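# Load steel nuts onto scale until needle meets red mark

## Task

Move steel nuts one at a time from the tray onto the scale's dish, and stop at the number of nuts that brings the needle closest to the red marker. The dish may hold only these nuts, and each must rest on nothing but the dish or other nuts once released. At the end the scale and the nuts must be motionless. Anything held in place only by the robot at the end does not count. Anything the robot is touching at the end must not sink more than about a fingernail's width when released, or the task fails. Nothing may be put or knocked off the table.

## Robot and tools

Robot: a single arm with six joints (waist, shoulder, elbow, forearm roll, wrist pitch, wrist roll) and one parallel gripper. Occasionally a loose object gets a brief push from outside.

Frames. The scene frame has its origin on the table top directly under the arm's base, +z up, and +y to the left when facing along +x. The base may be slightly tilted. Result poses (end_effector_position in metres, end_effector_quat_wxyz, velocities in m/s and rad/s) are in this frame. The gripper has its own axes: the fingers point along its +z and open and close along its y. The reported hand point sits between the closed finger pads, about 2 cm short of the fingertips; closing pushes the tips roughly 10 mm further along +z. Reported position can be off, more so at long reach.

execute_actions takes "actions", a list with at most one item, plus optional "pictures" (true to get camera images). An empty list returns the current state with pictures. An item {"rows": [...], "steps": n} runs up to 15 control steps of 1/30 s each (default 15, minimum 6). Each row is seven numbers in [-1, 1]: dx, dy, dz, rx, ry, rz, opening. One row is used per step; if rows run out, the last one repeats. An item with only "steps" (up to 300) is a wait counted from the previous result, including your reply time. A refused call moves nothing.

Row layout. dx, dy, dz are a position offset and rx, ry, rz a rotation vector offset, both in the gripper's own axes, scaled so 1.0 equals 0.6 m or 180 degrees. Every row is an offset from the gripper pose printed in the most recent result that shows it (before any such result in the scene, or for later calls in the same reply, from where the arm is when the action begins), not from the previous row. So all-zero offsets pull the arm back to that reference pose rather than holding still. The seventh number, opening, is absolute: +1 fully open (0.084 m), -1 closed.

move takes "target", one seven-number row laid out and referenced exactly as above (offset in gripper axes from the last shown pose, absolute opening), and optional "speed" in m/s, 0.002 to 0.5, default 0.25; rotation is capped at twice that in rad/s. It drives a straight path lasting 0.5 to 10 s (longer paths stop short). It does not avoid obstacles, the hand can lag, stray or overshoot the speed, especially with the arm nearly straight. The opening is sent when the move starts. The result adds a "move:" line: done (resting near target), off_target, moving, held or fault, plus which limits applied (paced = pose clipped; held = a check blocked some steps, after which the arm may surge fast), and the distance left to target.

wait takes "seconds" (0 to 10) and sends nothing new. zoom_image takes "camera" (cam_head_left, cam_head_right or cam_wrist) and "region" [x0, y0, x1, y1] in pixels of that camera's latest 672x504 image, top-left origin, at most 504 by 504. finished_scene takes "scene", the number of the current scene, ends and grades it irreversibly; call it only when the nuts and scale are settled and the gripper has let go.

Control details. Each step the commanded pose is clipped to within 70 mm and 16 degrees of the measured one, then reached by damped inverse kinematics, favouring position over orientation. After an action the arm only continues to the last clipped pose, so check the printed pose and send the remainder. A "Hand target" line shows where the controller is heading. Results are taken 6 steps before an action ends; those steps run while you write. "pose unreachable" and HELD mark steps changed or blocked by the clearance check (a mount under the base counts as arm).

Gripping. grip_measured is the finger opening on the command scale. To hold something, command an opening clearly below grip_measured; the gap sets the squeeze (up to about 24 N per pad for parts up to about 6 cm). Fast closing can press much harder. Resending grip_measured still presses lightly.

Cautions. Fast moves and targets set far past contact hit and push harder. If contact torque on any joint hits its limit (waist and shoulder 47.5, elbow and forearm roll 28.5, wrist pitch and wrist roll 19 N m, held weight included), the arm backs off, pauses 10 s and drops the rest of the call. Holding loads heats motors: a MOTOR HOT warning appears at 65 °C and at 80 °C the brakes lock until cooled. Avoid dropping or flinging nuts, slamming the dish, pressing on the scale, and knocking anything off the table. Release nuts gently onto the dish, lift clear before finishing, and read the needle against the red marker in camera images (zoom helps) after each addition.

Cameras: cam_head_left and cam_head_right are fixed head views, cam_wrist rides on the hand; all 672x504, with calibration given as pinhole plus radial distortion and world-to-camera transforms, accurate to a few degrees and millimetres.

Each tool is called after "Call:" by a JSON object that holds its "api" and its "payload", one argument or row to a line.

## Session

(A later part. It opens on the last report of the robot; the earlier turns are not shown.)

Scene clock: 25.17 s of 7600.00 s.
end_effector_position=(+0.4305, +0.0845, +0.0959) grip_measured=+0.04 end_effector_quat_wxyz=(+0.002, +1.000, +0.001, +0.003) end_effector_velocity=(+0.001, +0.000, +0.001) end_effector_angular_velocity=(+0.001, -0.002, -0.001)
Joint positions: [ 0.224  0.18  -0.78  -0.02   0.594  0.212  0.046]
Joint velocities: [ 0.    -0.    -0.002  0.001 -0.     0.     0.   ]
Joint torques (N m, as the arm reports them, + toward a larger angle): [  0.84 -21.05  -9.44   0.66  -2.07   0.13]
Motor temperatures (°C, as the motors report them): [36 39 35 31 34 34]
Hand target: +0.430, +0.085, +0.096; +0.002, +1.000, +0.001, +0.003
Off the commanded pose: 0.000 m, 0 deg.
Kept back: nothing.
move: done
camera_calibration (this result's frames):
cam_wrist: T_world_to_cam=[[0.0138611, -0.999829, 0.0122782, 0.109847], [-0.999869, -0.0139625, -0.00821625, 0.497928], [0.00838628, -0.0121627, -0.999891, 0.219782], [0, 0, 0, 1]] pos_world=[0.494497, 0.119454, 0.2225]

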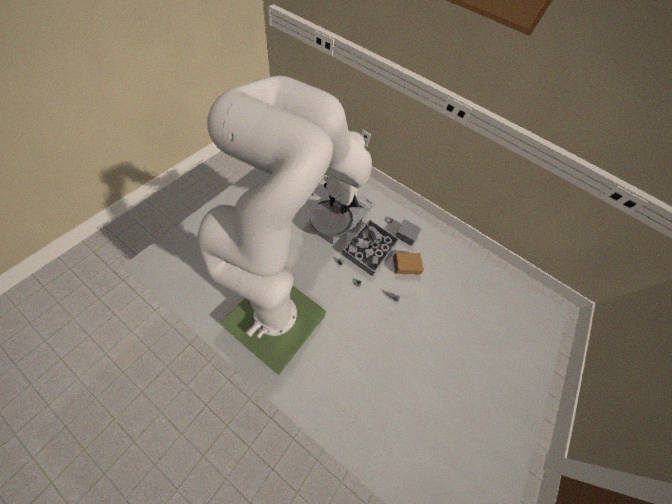

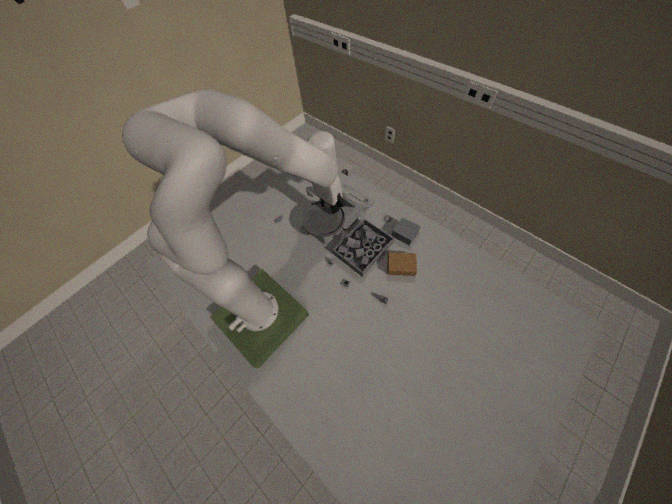

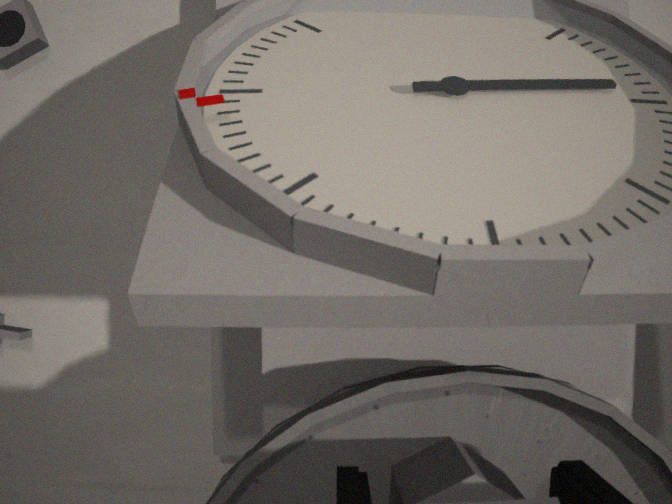

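Call:
{"api": "move", "payload": {
  "target": [0, 0, -0.12, 0, 0, 0, 0.05],
  "speed": 0.15
}}

Scene clock: 26.37 s of 7600.00 s.
end_effector_position=(+0.4298, +0.0846, +0.1672) grip_measured=+0.04 end_effector_quat_wxyz=(+0.002, +1.000, +0.001, +0.003) end_effector_velocity=(+0.001, -0.000, +0.003) end_effector_angular_velocity=(-0.000, -0.003, -0.000)
Joint positions: [ 0.227  0.02  -0.829 -0.016  0.803  0.209  0.046]
Joint velocities: [-0.001 -0.005 -0.005 -0.001  0.008 -0.    -0.   ]
Joint torques (N m, as the arm reports them, + toward a larger angle): [  0.82 -19.64 -10.72   0.34  -2.09  -0.01]
Motor temperatures (°C, as the motors report them): [36 39 35 31 34 34]
Hand target: +0.430, +0.085, +0.168; +0.002, +1.000, +0.001, +0.004
Off the commanded pose: 0.001 m, 0 deg.
Kept back: nothing.
move: done
camera_calibration (this result's frames):
cam_wrist: T_world_to_cam=[[0.0135749, -0.999826, 0.0127961, 0.109055], [-0.99988, -0.0136696, -0.00734984, 0.497603], [0.00752348, -0.0126948, -0.999891, 0.29153], [0, 0, 0, 1]] pos_world=[0.493869, 0.119539, 0.29376]

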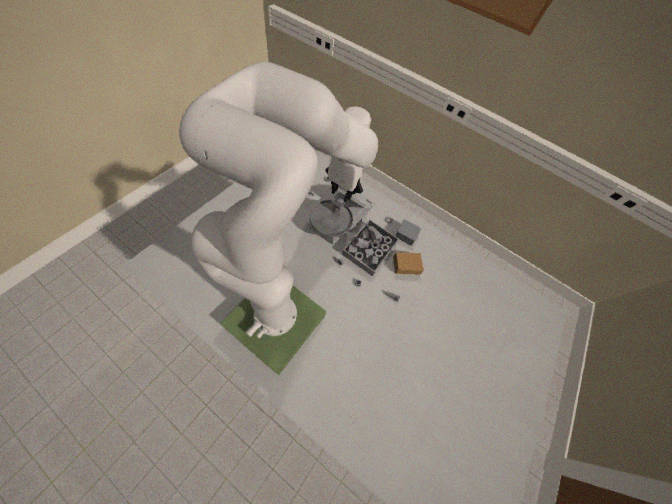

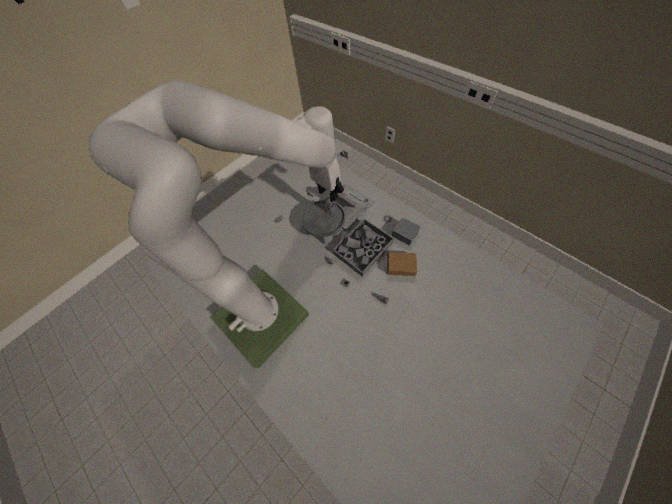

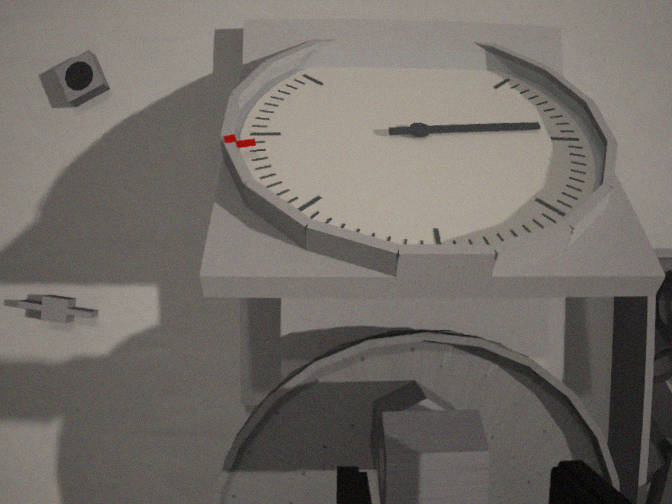

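Call:
{"api": "move", "payload": {
  "target": [0.016, 0.293, 0.07, 0, 0, 0.228, 0.05],
  "speed": 0.35
}}

Scene clock: 28.77 s of 7600.00 s.
end_effector_position=(+0.4393, -0.0906, +0.1259) grip_measured=+0.04 end_effector_quat_wxyz=(+0.000, +0.937, -0.349, +0.003) end_effector_velocity=(+0.000, -0.002, -0.000) end_effector_angular_velocity=(-0.001, +0.000, -0.007)
Joint positions: [-0.173  0.132 -0.83  -0.011  0.689  0.521  0.046]
Joint velocities: [-0.005  0.003 -0.002 -0.001 -0.001  0.003 -0.   ]
Joint torques (N m, as the arm reports them, + toward a larger angle): [  1.11 -20.79  -9.91   0.32  -2.05   0.04]
Motor temperatures (°C, as the motors report them): [36 39 35 31 34 34]
Hand target: +0.439, -0.091, +0.126; +0.000, +0.937, -0.349, +0.003
Off the commanded pose: 0.001 m, 0 deg.
Kept back: nothing.
move: done
camera_calibration (this result's frames):
cam_wrist: T_world_to_cam=[[-0.645329, -0.763875, 0.00674062, 0.245969], [-0.763903, 0.645285, -0.00764944, 0.460513], [0.0014936, -0.0100856, -0.999948, 0.250792], [0, 0, 0, 1]] pos_world=[0.510144, -0.106744, 0.252644]

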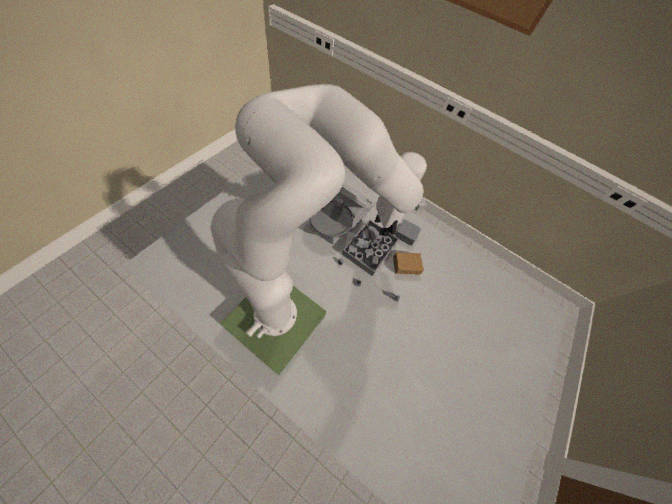

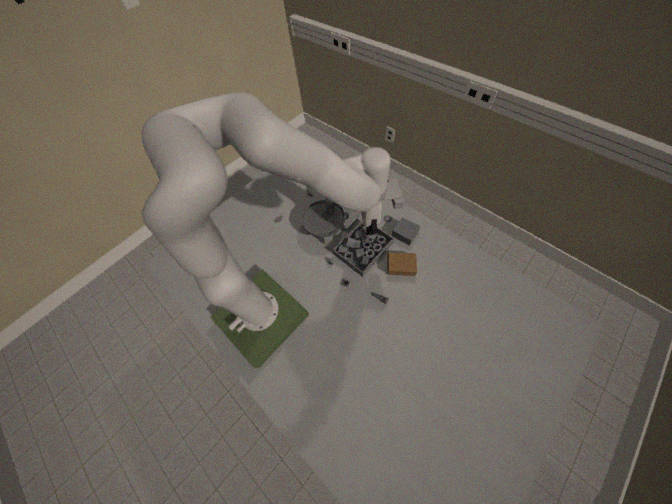

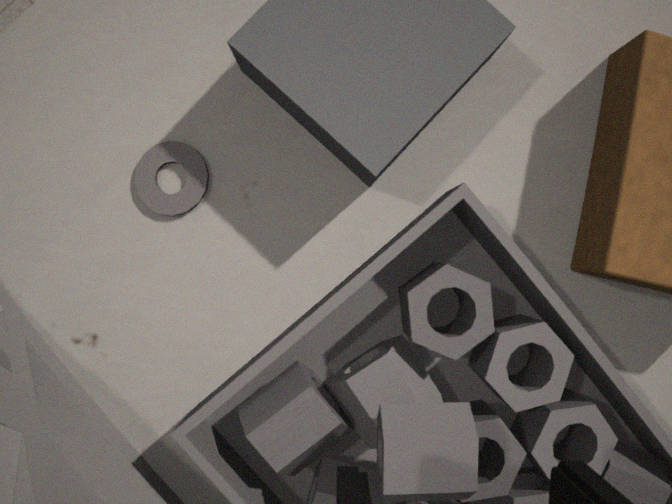

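Call:
{"api": "move", "payload": {
  "target": [0.002, -0.001, 0.116, 0, 0, 0, 0.05],
  "speed": 0.12
}}

Call:
{"api": "move", "payload": {
  "target": [0, 0, 0, 0, 0, 0, -0.7],
  "speed": 0.05
}}

Scene clock: 30.10 s of 7600.00 s.
end_effector_position=(+0.4414, -0.0910, +0.0569) grip_measured=+0.04 end_effector_quat_wxyz=(+0.000, +0.937, -0.349, +0.004) end_effector_velocity=(-0.001, +0.000, -0.003) end_effector_angular_velocity=(+0.001, +0.002, -0.001)
Joint positions: [-0.175  0.31  -0.818 -0.013  0.499  0.523  0.046]
Joint velocities: [-0.     0.007  0.     0.    -0.005  0.     0.   ]
Joint torques (N m, as the arm reports them, + toward a larger angle): [  0.74 -22.24  -8.73   0.38  -1.99   0.09]
Motor temperatures (°C, as the motors report them): [36 39 35 31 34 34]
Hand target: +0.441, -0.091, +0.056; +0.000, +0.937, -0.349, +0.003
Off the commanded pose: 0.001 m, 0 deg.
Kept back: nothing.
move: done
camera_calibration (this result's frames):
cam_wrist: T_world_to_cam=[[-0.645156, -0.764027, 0.00604849, 0.247376], [-0.764047, 0.645108, -0.00819902, 0.46187], [0.00236234, -0.00991098, -0.999948, 0.181399], [0, 0, 0, 1]] pos_world=[0.512058, -0.107156, 0.183681]

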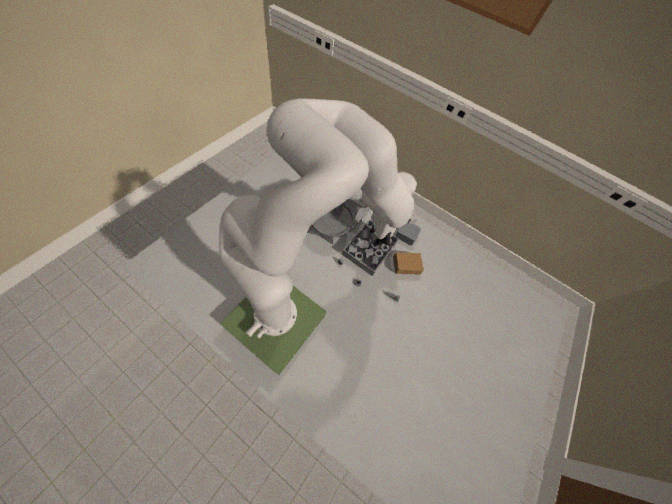

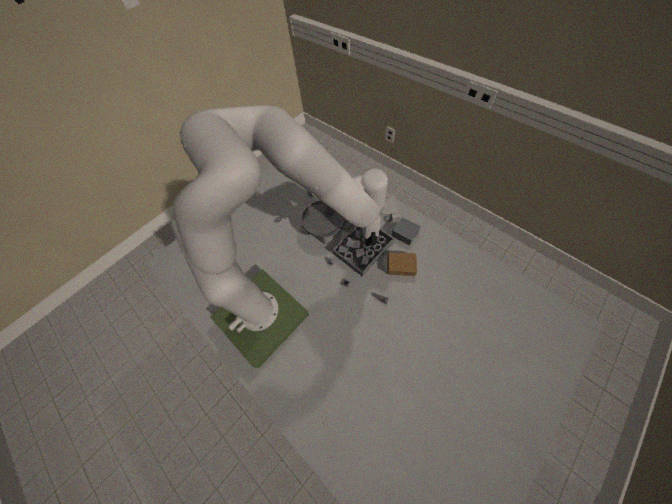

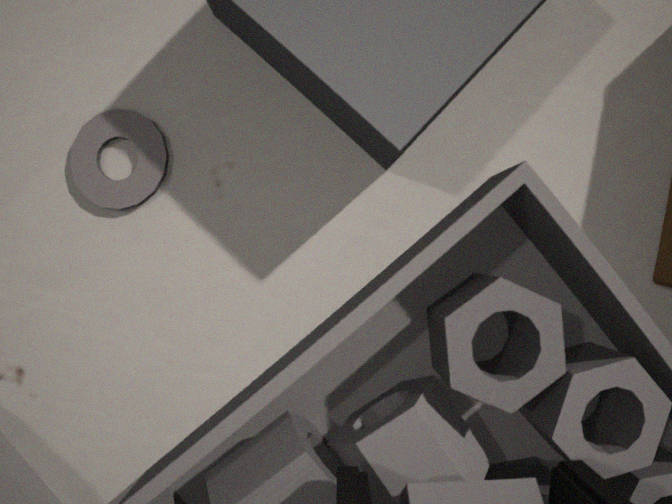

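Scene clock: 30.60 s of 7600.00 s.
end_effector_position=(+0.4413, -0.0910, +0.0568) grip_measured=-0.33 end_effector_quat_wxyz=(+0.000, +0.937, -0.349, +0.004) end_effector_velocity=(+0.001, -0.001, +0.001) end_effector_angular_velocity=(+0.000, -0.002, -0.002)
Joint positions: [-0.175  0.31  -0.818 -0.013  0.499  0.523  0.03 ]
Joint velocities: [-0.001 -0.001 -0.001  0.001 -0.    -0.     0.   ]
Joint torques (N m, as the arm reports them, + toward a larger angle): [  0.91 -22.98  -8.89   0.41  -2.05  -0.03]
Motor temperatures (°C, as the motors report them): [36 39 35 31 34 34]
Hand target: +0.441, -0.091, +0.057; +0.000, +0.937, -0.349, +0.004
Off the commanded pose: 0.000 m, 0 deg.
Kept back: nothing.
move: done
camera_calibration (this result's frames):
cam_wrist: T_world_to_cam=[[-0.645154, -0.764029, 0.00610684, 0.24735], [-0.76405, 0.645107, -0.00809299, 0.461823], [0.00224371, -0.00988716, -0.999949, 0.181414], [0, 0, 0, 1]] pos_world=[0.512028, -0.107149, 0.183632]

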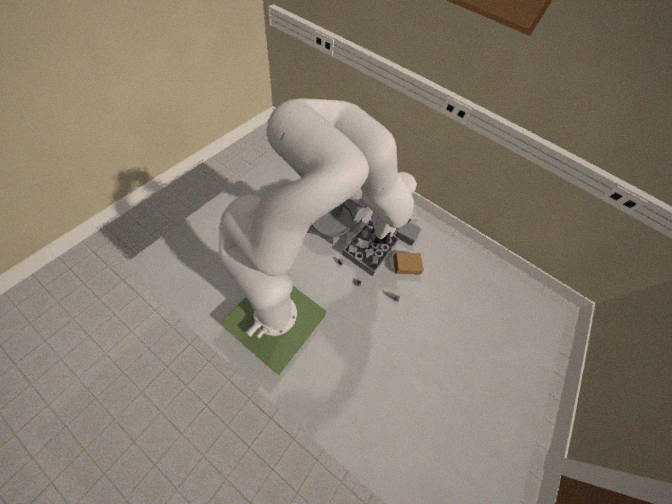

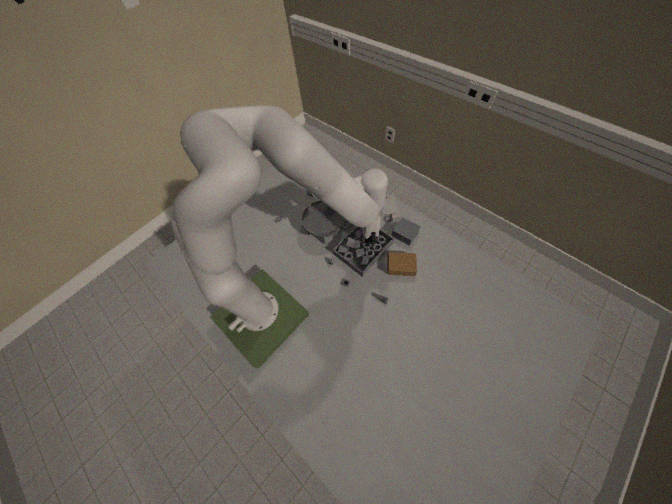

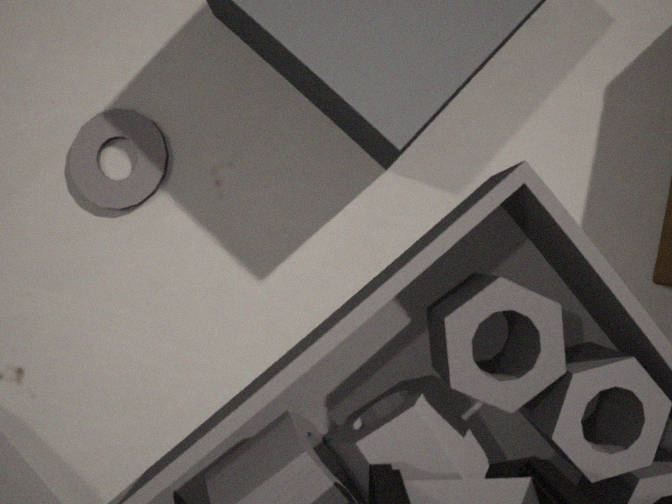

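Call:
{"api": "move", "payload": {
  "target": [0, 0, -0.11, 0, 0, 0, -0.7],
  "speed": 0.25
}}

Call:
{"api": "move", "payload": {
  "target": [-0.34, -0.153, 0, 0, 0, 0, -0.7],
  "speed": 0.3
}}

Scene clock: 32.80 s of 7600.00 s.
end_effector_position=(+0.4405, -0.0909, +0.1222) grip_measured=-0.33 end_effector_quat_wxyz=(+0.000, +0.937, -0.349, +0.003) end_effector_velocity=(+0.001, -0.000, +0.003) end_effector_angular_velocity=(-0.001, -0.003, +0.000)
Joint positions: [-0.174  0.144 -0.833 -0.011  0.68   0.521  0.03 ]
Joint velocities: [-0.001 -0.005 -0.002 -0.001  0.005 -0.     0.   ]
Joint torques (N m, as the arm reports them, + toward a larger angle): [  0.87 -21.64 -10.23   0.58  -2.19  -0.03]
Motor temperatures (°C, as the motors report them): [36 39 35 31 34 34]
Hand target: +0.441, -0.091, +0.123; +0.000, +0.937, -0.349, +0.004
Off the commanded pose: 0.001 m, 0 deg.
Kept back: nothing.
move: done
camera_calibration (this result's frames):
cam_wrist: T_world_to_cam=[[-0.645318, -0.763883, 0.00686373, 0.246504], [-0.763913, 0.645277, -0.00738674, 0.461565], [0.0012136, -0.0100101, -0.999949, 0.24719], [0, 0, 0, 1]] pos_world=[0.511369, -0.107063, 0.248895]

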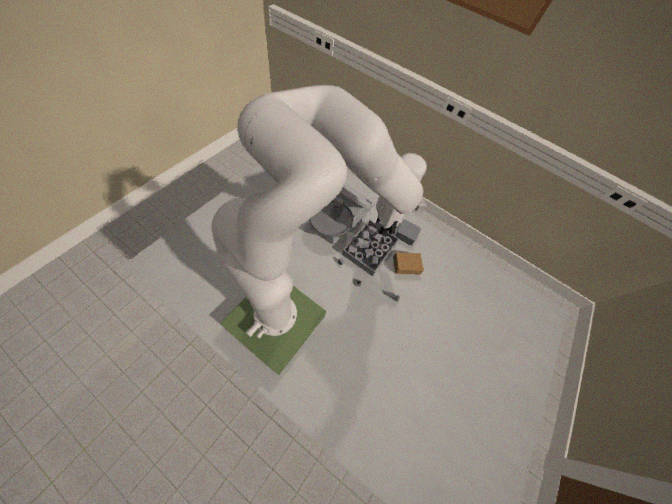

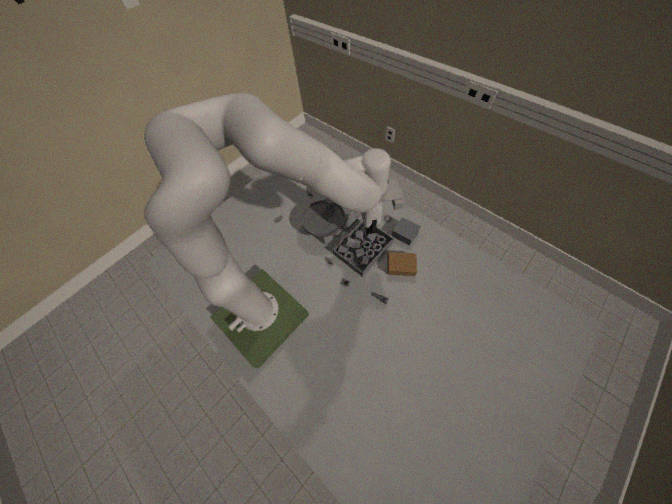

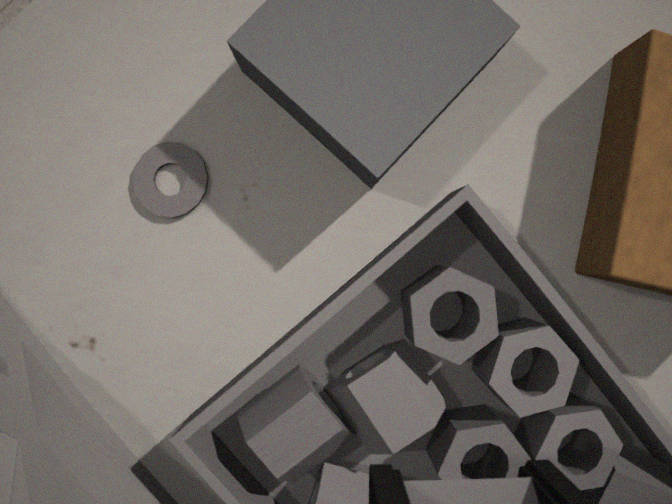

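Scene clock: 34.17 s of 7600.00 s.
end_effector_position=(+0.3472, +0.1115, +0.1210) grip_measured=-0.33 end_effector_quat_wxyz=(+0.001, +0.937, -0.349, +0.004) end_effector_velocity=(-0.001, +0.002, -0.000) end_effector_angular_velocity=(-0.004, -0.000, +0.002)
Joint positions: [ 0.343 -0.103 -0.524 -0.02   0.622  1.046  0.03 ]
Joint velocities: [ 0.007  0.    -0.    -0.006  0.001  0.01  -0.   ]
Joint torques (N m, as the arm reports them, + toward a larger angle): [  0.69 -16.28  -9.68   0.54  -2.24   0.15]
Motor temperatures (°C, as the motors report them): [36 39 35 31 34 34]
Hand target: +0.347, +0.112, +0.121; +0.001, +0.937, -0.349, +0.004
Off the commanded pose: 0.001 m, 0 deg.
Kept back: nothing.
move: done
camera_calibration (this result's frames):
cam_wrist: T_world_to_cam=[[-0.645591, -0.763646, 0.00755616, 0.340856], [-0.763681, 0.645534, -0.00877915, 0.259755], [0.0018264, -0.0114382, -0.999933, 0.248078], [0, 0, 0, 1]] pos_world=[0.417971, 0.0954502, 0.247767]

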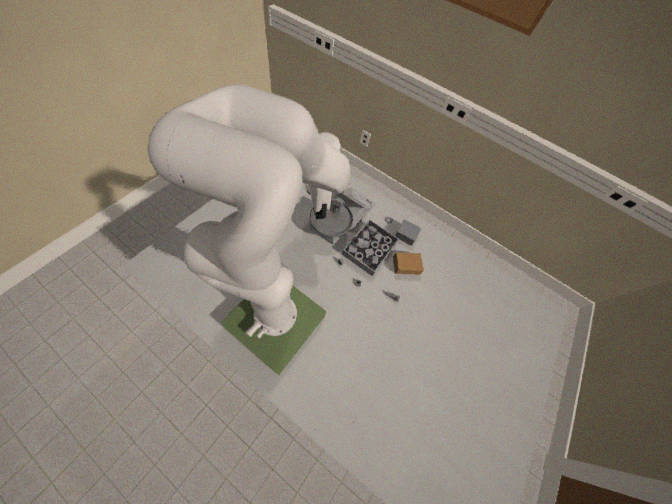

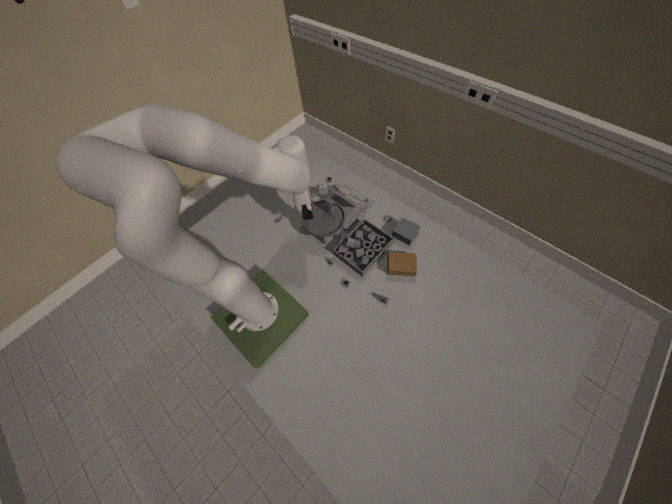

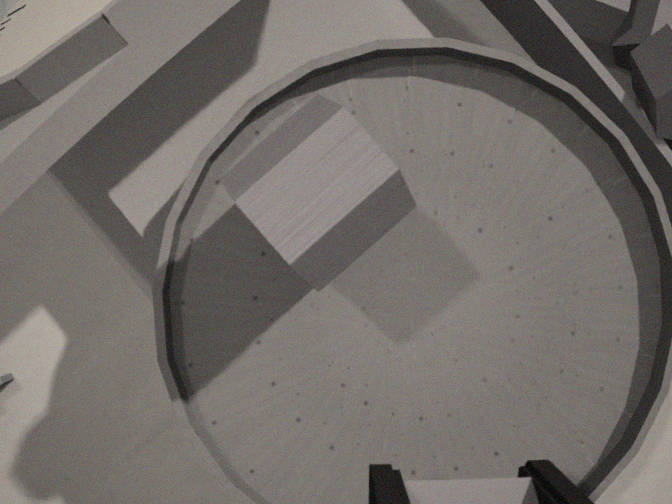

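Call:
{"api": "move", "payload": {
  "target": [0.009, -0.008, 0.057, 0, 0, 0, -0.7],
  "speed": 0.04
}}

Scene clock: 35.63 s of 7600.00 s.
end_effector_position=(+0.3547, +0.1115, +0.0871) grip_measured=-0.33 end_effector_quat_wxyz=(+0.001, +0.937, -0.349, +0.004) end_effector_velocity=(+0.001, +0.000, -0.001) end_effector_angular_velocity=(+0.000, -0.000, +0.000)
Joint positions: [ 0.335  0.021 -0.532 -0.024  0.507  1.043  0.03 ]
Joint velocities: [-0.001  0.006 -0.002  0.001 -0.004 -0.001 -0.   ]
Joint torques (N m, as the arm reports them, + toward a larger angle): [  0.87 -17.46  -9.12   0.63  -2.23  -0.04]
Motor temperatures (°C, as the motors report them): [36 39 35 31 34 34]
Hand target: +0.355, +0.112, +0.087; +0.001, +0.937, -0.349, +0.004
Off the commanded pose: 0.000 m, 0 deg.
Kept back: nothing.
move: done
camera_calibration (this result's frames):
cam_wrist: T_world_to_cam=[[-0.645483, -0.763741, 0.00718594, 0.345985], [-0.763772, 0.645427, -0.0087344, 0.265157], [0.00203281, -0.0111263, -0.999936, 0.214086], [0, 0, 0, 1]] pos_world=[0.425411, 0.0954851, 0.213902]

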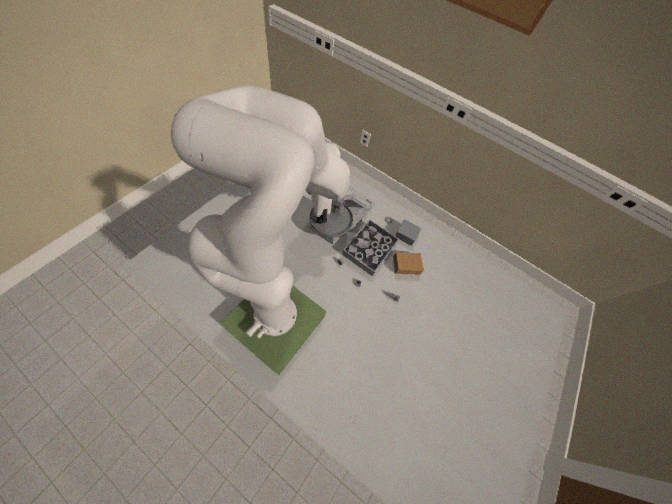

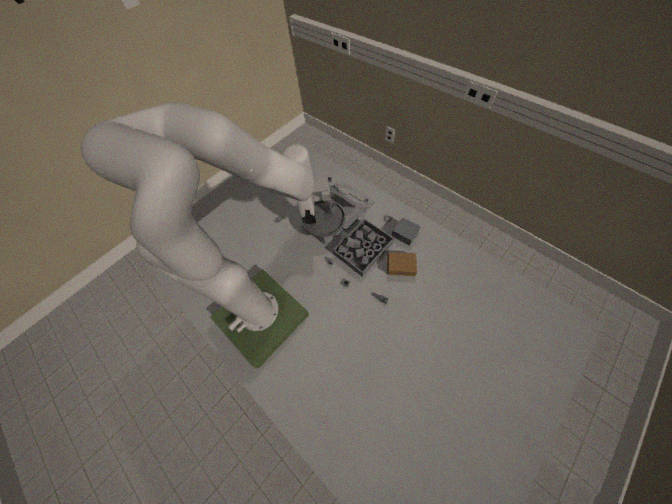

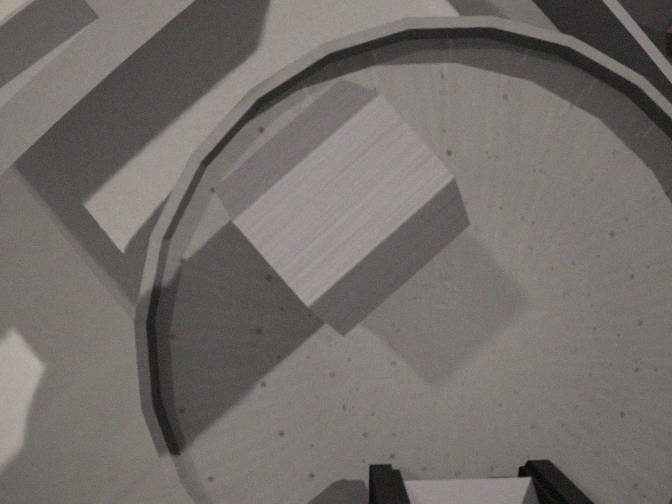

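Call:
{"api": "move", "payload": {
  "target": [0, 0, 0, 0, 0, 0, -0.05],
  "speed": 0.04
}}

Call:
{"api": "move", "payload": {
  "target": [0, 0, -0.07, 0, 0, 0, -0.05],
  "speed": 0.2
}}

Scene clock: 36.63 s of 7600.00 s.
end_effector_position=(+0.3547, +0.1115, +0.0871) grip_measured=-0.06 end_effector_quat_wxyz=(+0.001, +0.937, -0.349, +0.004) end_effector_velocity=(-0.001, -0.000, -0.000) end_effector_angular_velocity=(-0.000, +0.002, +0.000)
Joint positions: [ 0.335  0.021 -0.532 -0.024  0.507  1.043  0.041]
Joint velocities: [ 0.    -0.001  0.001  0.     0.002  0.    -0.   ]
Joint torques (N m, as the arm reports them, + toward a larger angle): [  0.7  -16.74  -8.72   0.7   -2.22  -0.1 ]
Motor temperatures (°C, as the motors report them): [36 39 35 31 34 34]
Hand target: +0.355, +0.112, +0.087; +0.001, +0.937, -0.349, +0.004
Off the commanded pose: 0.000 m, 0 deg.
Kept back: nothing.
move: done
camera_calibration (this result's frames):
cam_wrist: T_world_to_cam=[[-0.645484, -0.763741, 0.00717033, 0.345992], [-0.763771, 0.645428, -0.00874406, 0.265161], [0.00205026, -0.0111206, -0.999936, 0.214083], [0, 0, 0, 1]] pos_world=[0.425415, 0.0954862, 0.213907]

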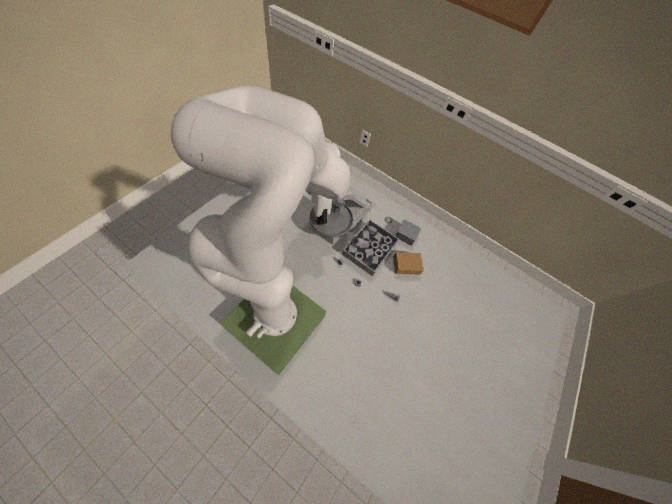

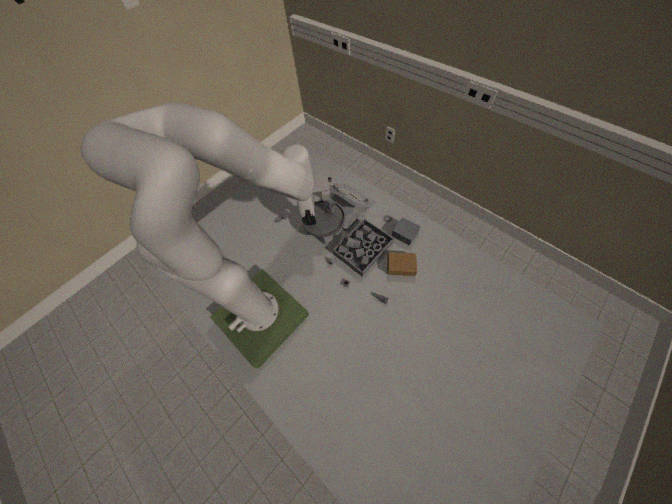

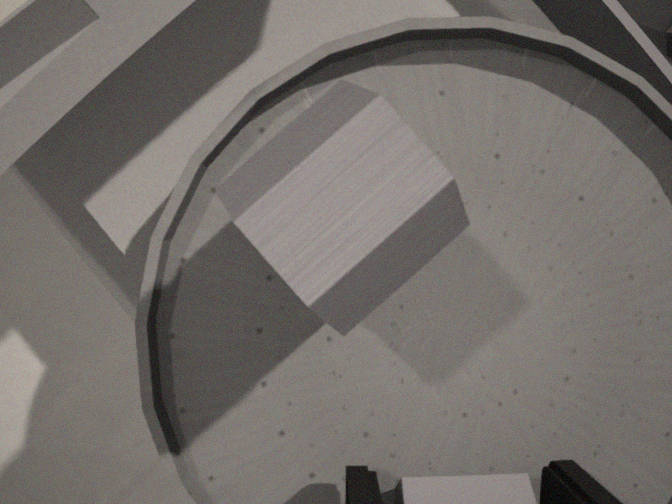

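Scene clock: 37.50 s of 7600.00 s.
end_effector_position=(+0.3543, +0.1115, +0.1286) grip_measured=-0.06 end_effector_quat_wxyz=(+0.001, +0.937, -0.349, +0.003) end_effector_velocity=(+0.000, +0.000, +0.002) end_effector_angular_velocity=(-0.000, -0.001, +0.001)
Joint positions: [ 0.338 -0.102 -0.553 -0.019  0.652  1.04   0.041]
Joint velocities: [ 0.001 -0.005 -0.002 -0.     0.006 -0.    -0.   ]
Joint torques (N m, as the arm reports them, + toward a larger angle): [  0.82 -15.65  -9.79   0.36  -2.08   0.12]
Motor temperatures (°C, as the motors report them): [36 39 35 31 34 34]
Hand target: +0.354, +0.112, +0.129; +0.001, +0.937, -0.349, +0.004
Off the commanded pose: 0.001 m, 0 deg.
Kept back: nothing.
move: done
camera_calibration (this result's frames):
cam_wrist: T_world_to_cam=[[-0.645615, -0.763623, 0.00784475, 0.34536], [-0.763661, 0.645559, -0.00863628, 0.265145], [0.00153061, -0.0115664, -0.999932, 0.255854], [0, 0, 0, 1]] pos_world=[0.425059, 0.0955178, 0.255418]

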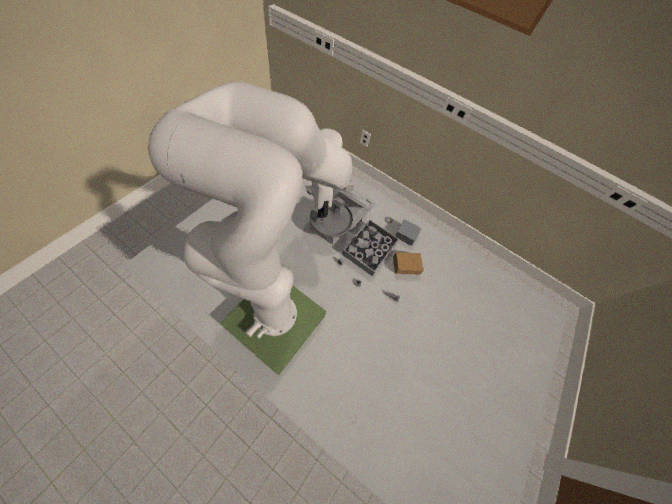

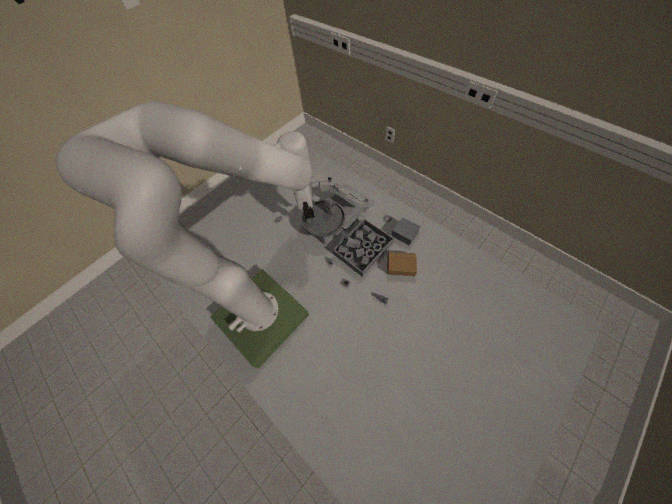

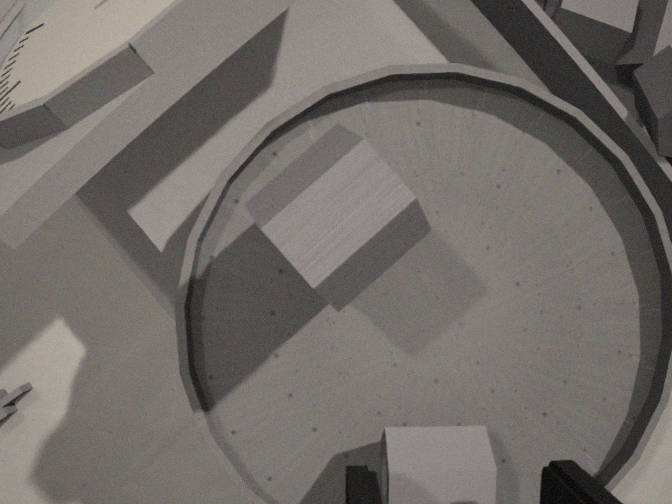

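Call:
{"api": "move", "payload": {
  "target": [0.219, 0.276, -0.035, 0, 0, -0.227, -0.05],
  "speed": 0.4
}}

Scene clock: 39.40 s of 7600.00 s.
end_effector_position=(+0.3442, -0.0988, +0.1500) grip_measured=-0.06 end_effector_quat_wxyz=(+0.002, +1.000, -0.000, +0.002) end_effector_velocity=(-0.000, -0.002, -0.000) end_effector_angular_velocity=(+0.011, +0.003, +0.005)
Joint positions: [-0.248 -0.21  -0.522 -0.01   0.723 -0.267  0.041]
Joint velocities: [-0.01   0.006 -0.005  0.015  0.005 -0.026 -0.   ]
Joint torques (N m, as the arm reports them, + toward a larger angle): [  1.25 -14.3  -10.03   0.3   -2.07  -0.02]
Motor temperatures (°C, as the motors report them): [36 39 35 31 34 34]
Hand target: +0.344, -0.099, +0.150; +0.001, +1.000, -0.000, +0.002
Off the commanded pose: 0.001 m, 0 deg.
Kept back: nothing.
move: done
camera_calibration (this result's frames):
cam_wrist: T_world_to_cam=[[0.0109093, -0.999872, 0.0117302, -0.0717714], [-0.99992, -0.010983, -0.00624077, 0.409534], [0.0063688, -0.0116612, -0.999912, 0.27309], [0, 0, 0, 1]] pos_world=[0.408545, -0.0640797, 0.276464]

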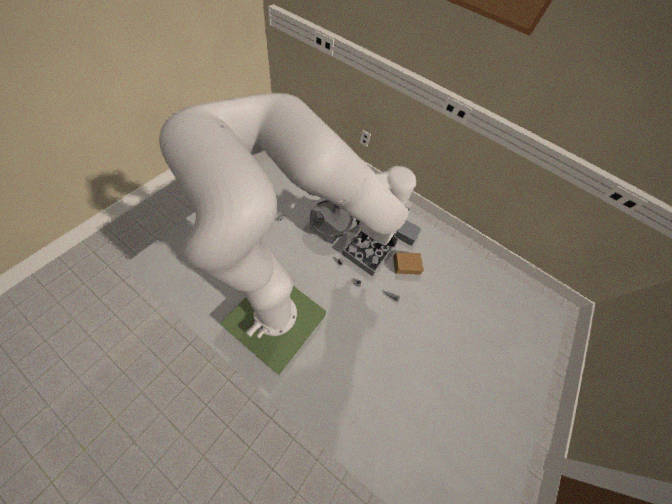

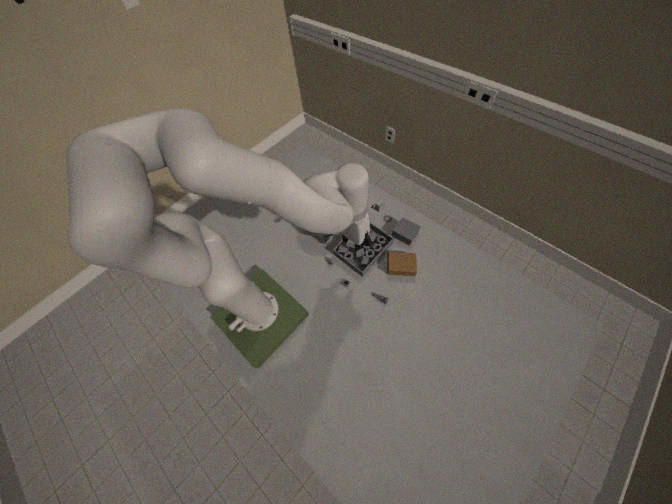

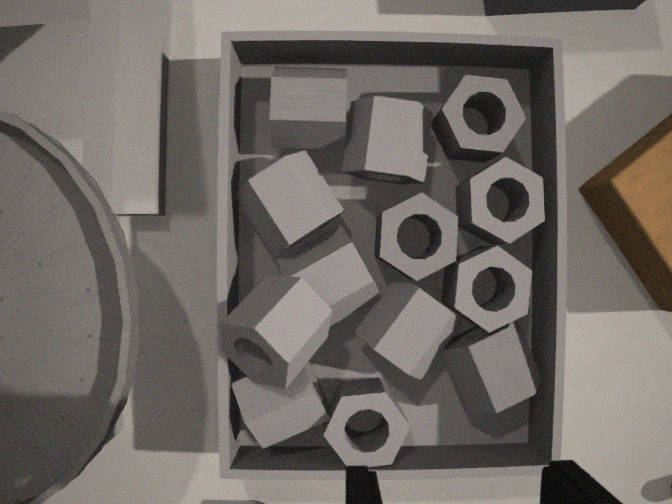

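Call:
{"api": "move", "payload": {
  "target": [0.184, -0.0155, 0.083, 0, 0, -0.458, -0.15],
  "speed": 0.45
}}

Scene clock: 42.30 s of 7600.00 s.
end_effector_position=(+0.4549, -0.0901, +0.1010) grip_measured=-0.16 end_effector_quat_wxyz=(+0.003, +0.753, +0.658, +0.001) end_effector_velocity=(+0.001, -0.000, -0.001) end_effector_angular_velocity=(+0.005, +0.002, +0.009)
Joint positions: [-0.166  0.232 -0.877 -0.014  0.637 -1.619  0.037]
Joint velocities: [-0.002  0.006 -0.005  0.008  0.002 -0.017 -0.   ]
Joint torques (N m, as the arm reports them, + toward a larger angle): [  1.08 -22.38  -9.85   0.36  -2.02   0.03]
Motor temperatures (°C, as the motors report them): [36 39 35 31 34 34]
Hand target: +0.455, -0.090, +0.101; +0.003, +0.752, +0.659, +0.001
Off the commanded pose: 0.001 m, 0 deg.
Kept back: nothing.
move: done
camera_calibration (this result's frames):
cam_wrist: T_world_to_cam=[[0.992492, -0.121524, 0.0138727, -0.431331], [-0.121565, -0.992581, 0.00218921, 0.0311531], [0.0135038, -0.00385921, -0.999901, 0.221006], [0, 0, 0, 1]] pos_world=[0.428895, -0.0206421, 0.2269]

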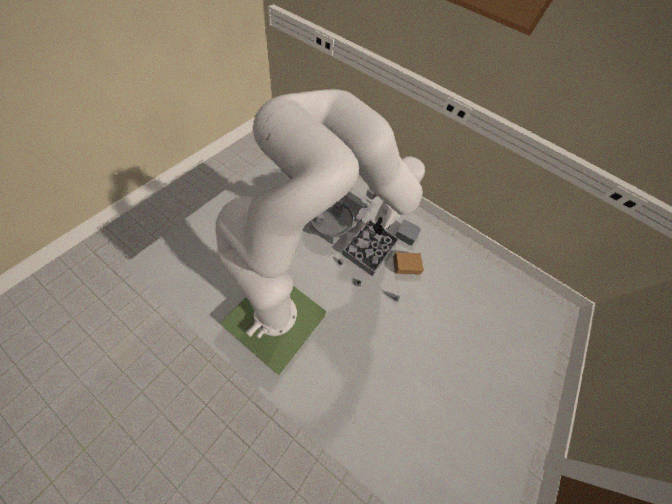

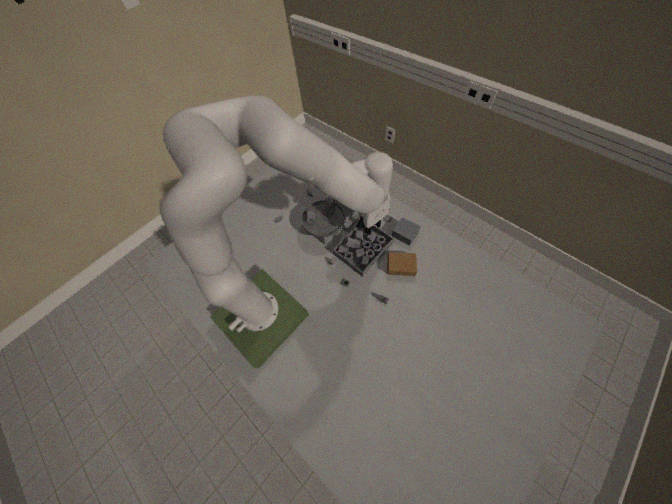

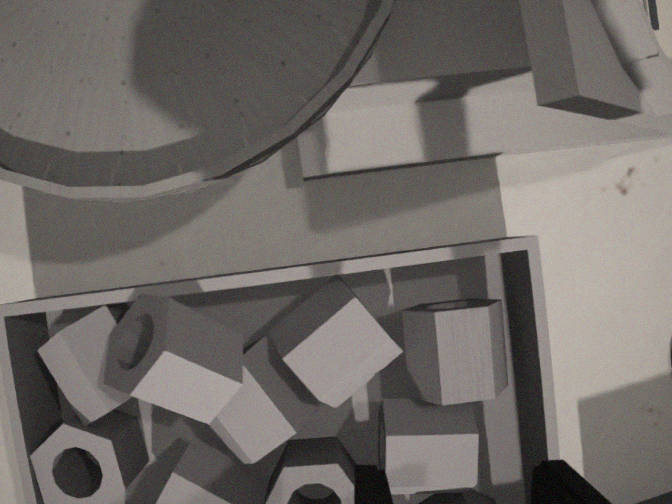

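Call:
{"api": "move", "payload": {
  "target": [0, 0, 0.117, 0, 0, 0, -0.15],
  "speed": 0.08
}}

Scene clock: 43.90 s of 7600.00 s.
end_effector_position=(+0.4664, -0.0919, +0.0433) grip_measured=-0.24 end_effector_quat_wxyz=(+0.015, +0.752, +0.659, +0.010) end_effector_velocity=(+0.000, -0.001, +0.000) end_effector_angular_velocity=(+0.001, -0.001, -0.005)
Joint positions: [-0.167  0.395 -0.89  -0.018  0.456 -1.616  0.034]
Joint velocities: [-0.002 -0.     0.     0.002 -0.001  0.001  0.   ]
Joint torques (N m, as the arm reports them, + toward a larger angle): [-5.12  3.27  3.05  0.59  3.18  0.44]
Motor temperatures (°C, as the motors report them): [36 39 35 31 34 34]
Hand target: +0.455, -0.090, +0.031; +0.003, +0.753, +0.658, +0.001
Off the commanded pose: 0.017 m, 2 deg.
Kept back: nothing.
move: off_target
camera_calibration (this result's frames):
cam_wrist: T_world_to_cam=[[0.991795, -0.120096, 0.0438207, -0.443035], [-0.120384, -0.992719, 0.00398855, 0.03024], [0.0430227, -0.00923113, -0.999031, 0.148801], [0, 0, 0, 1]] pos_world=[0.436639, -0.0218133, 0.16795]

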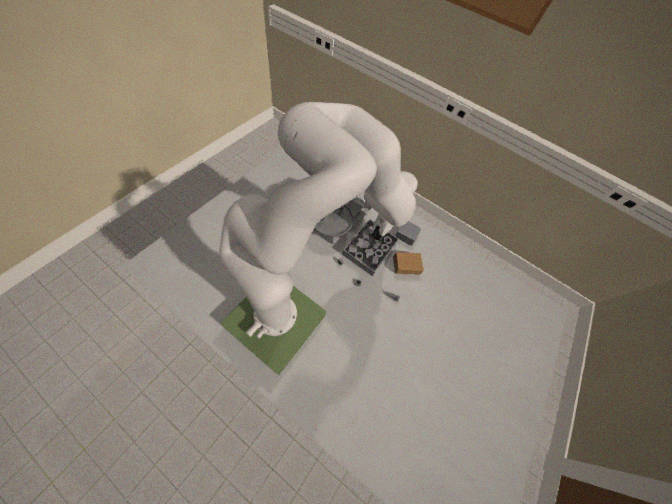

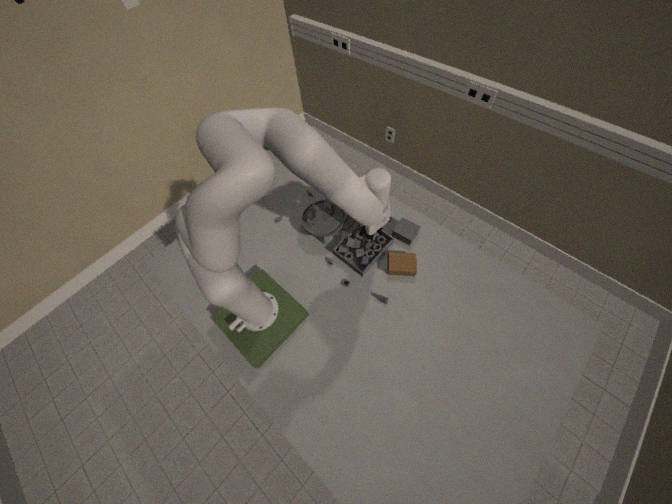

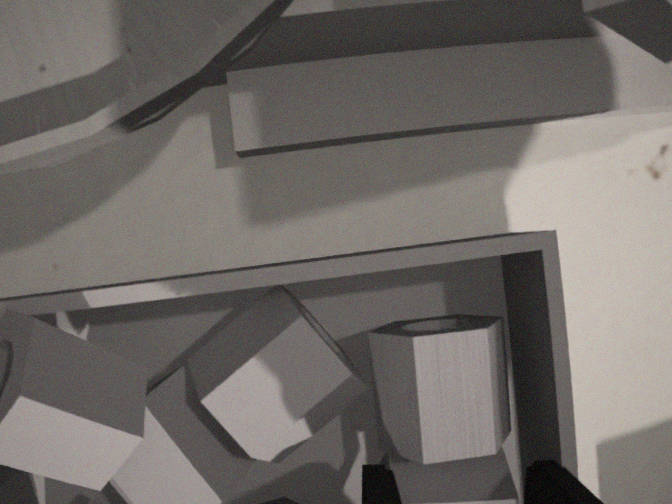

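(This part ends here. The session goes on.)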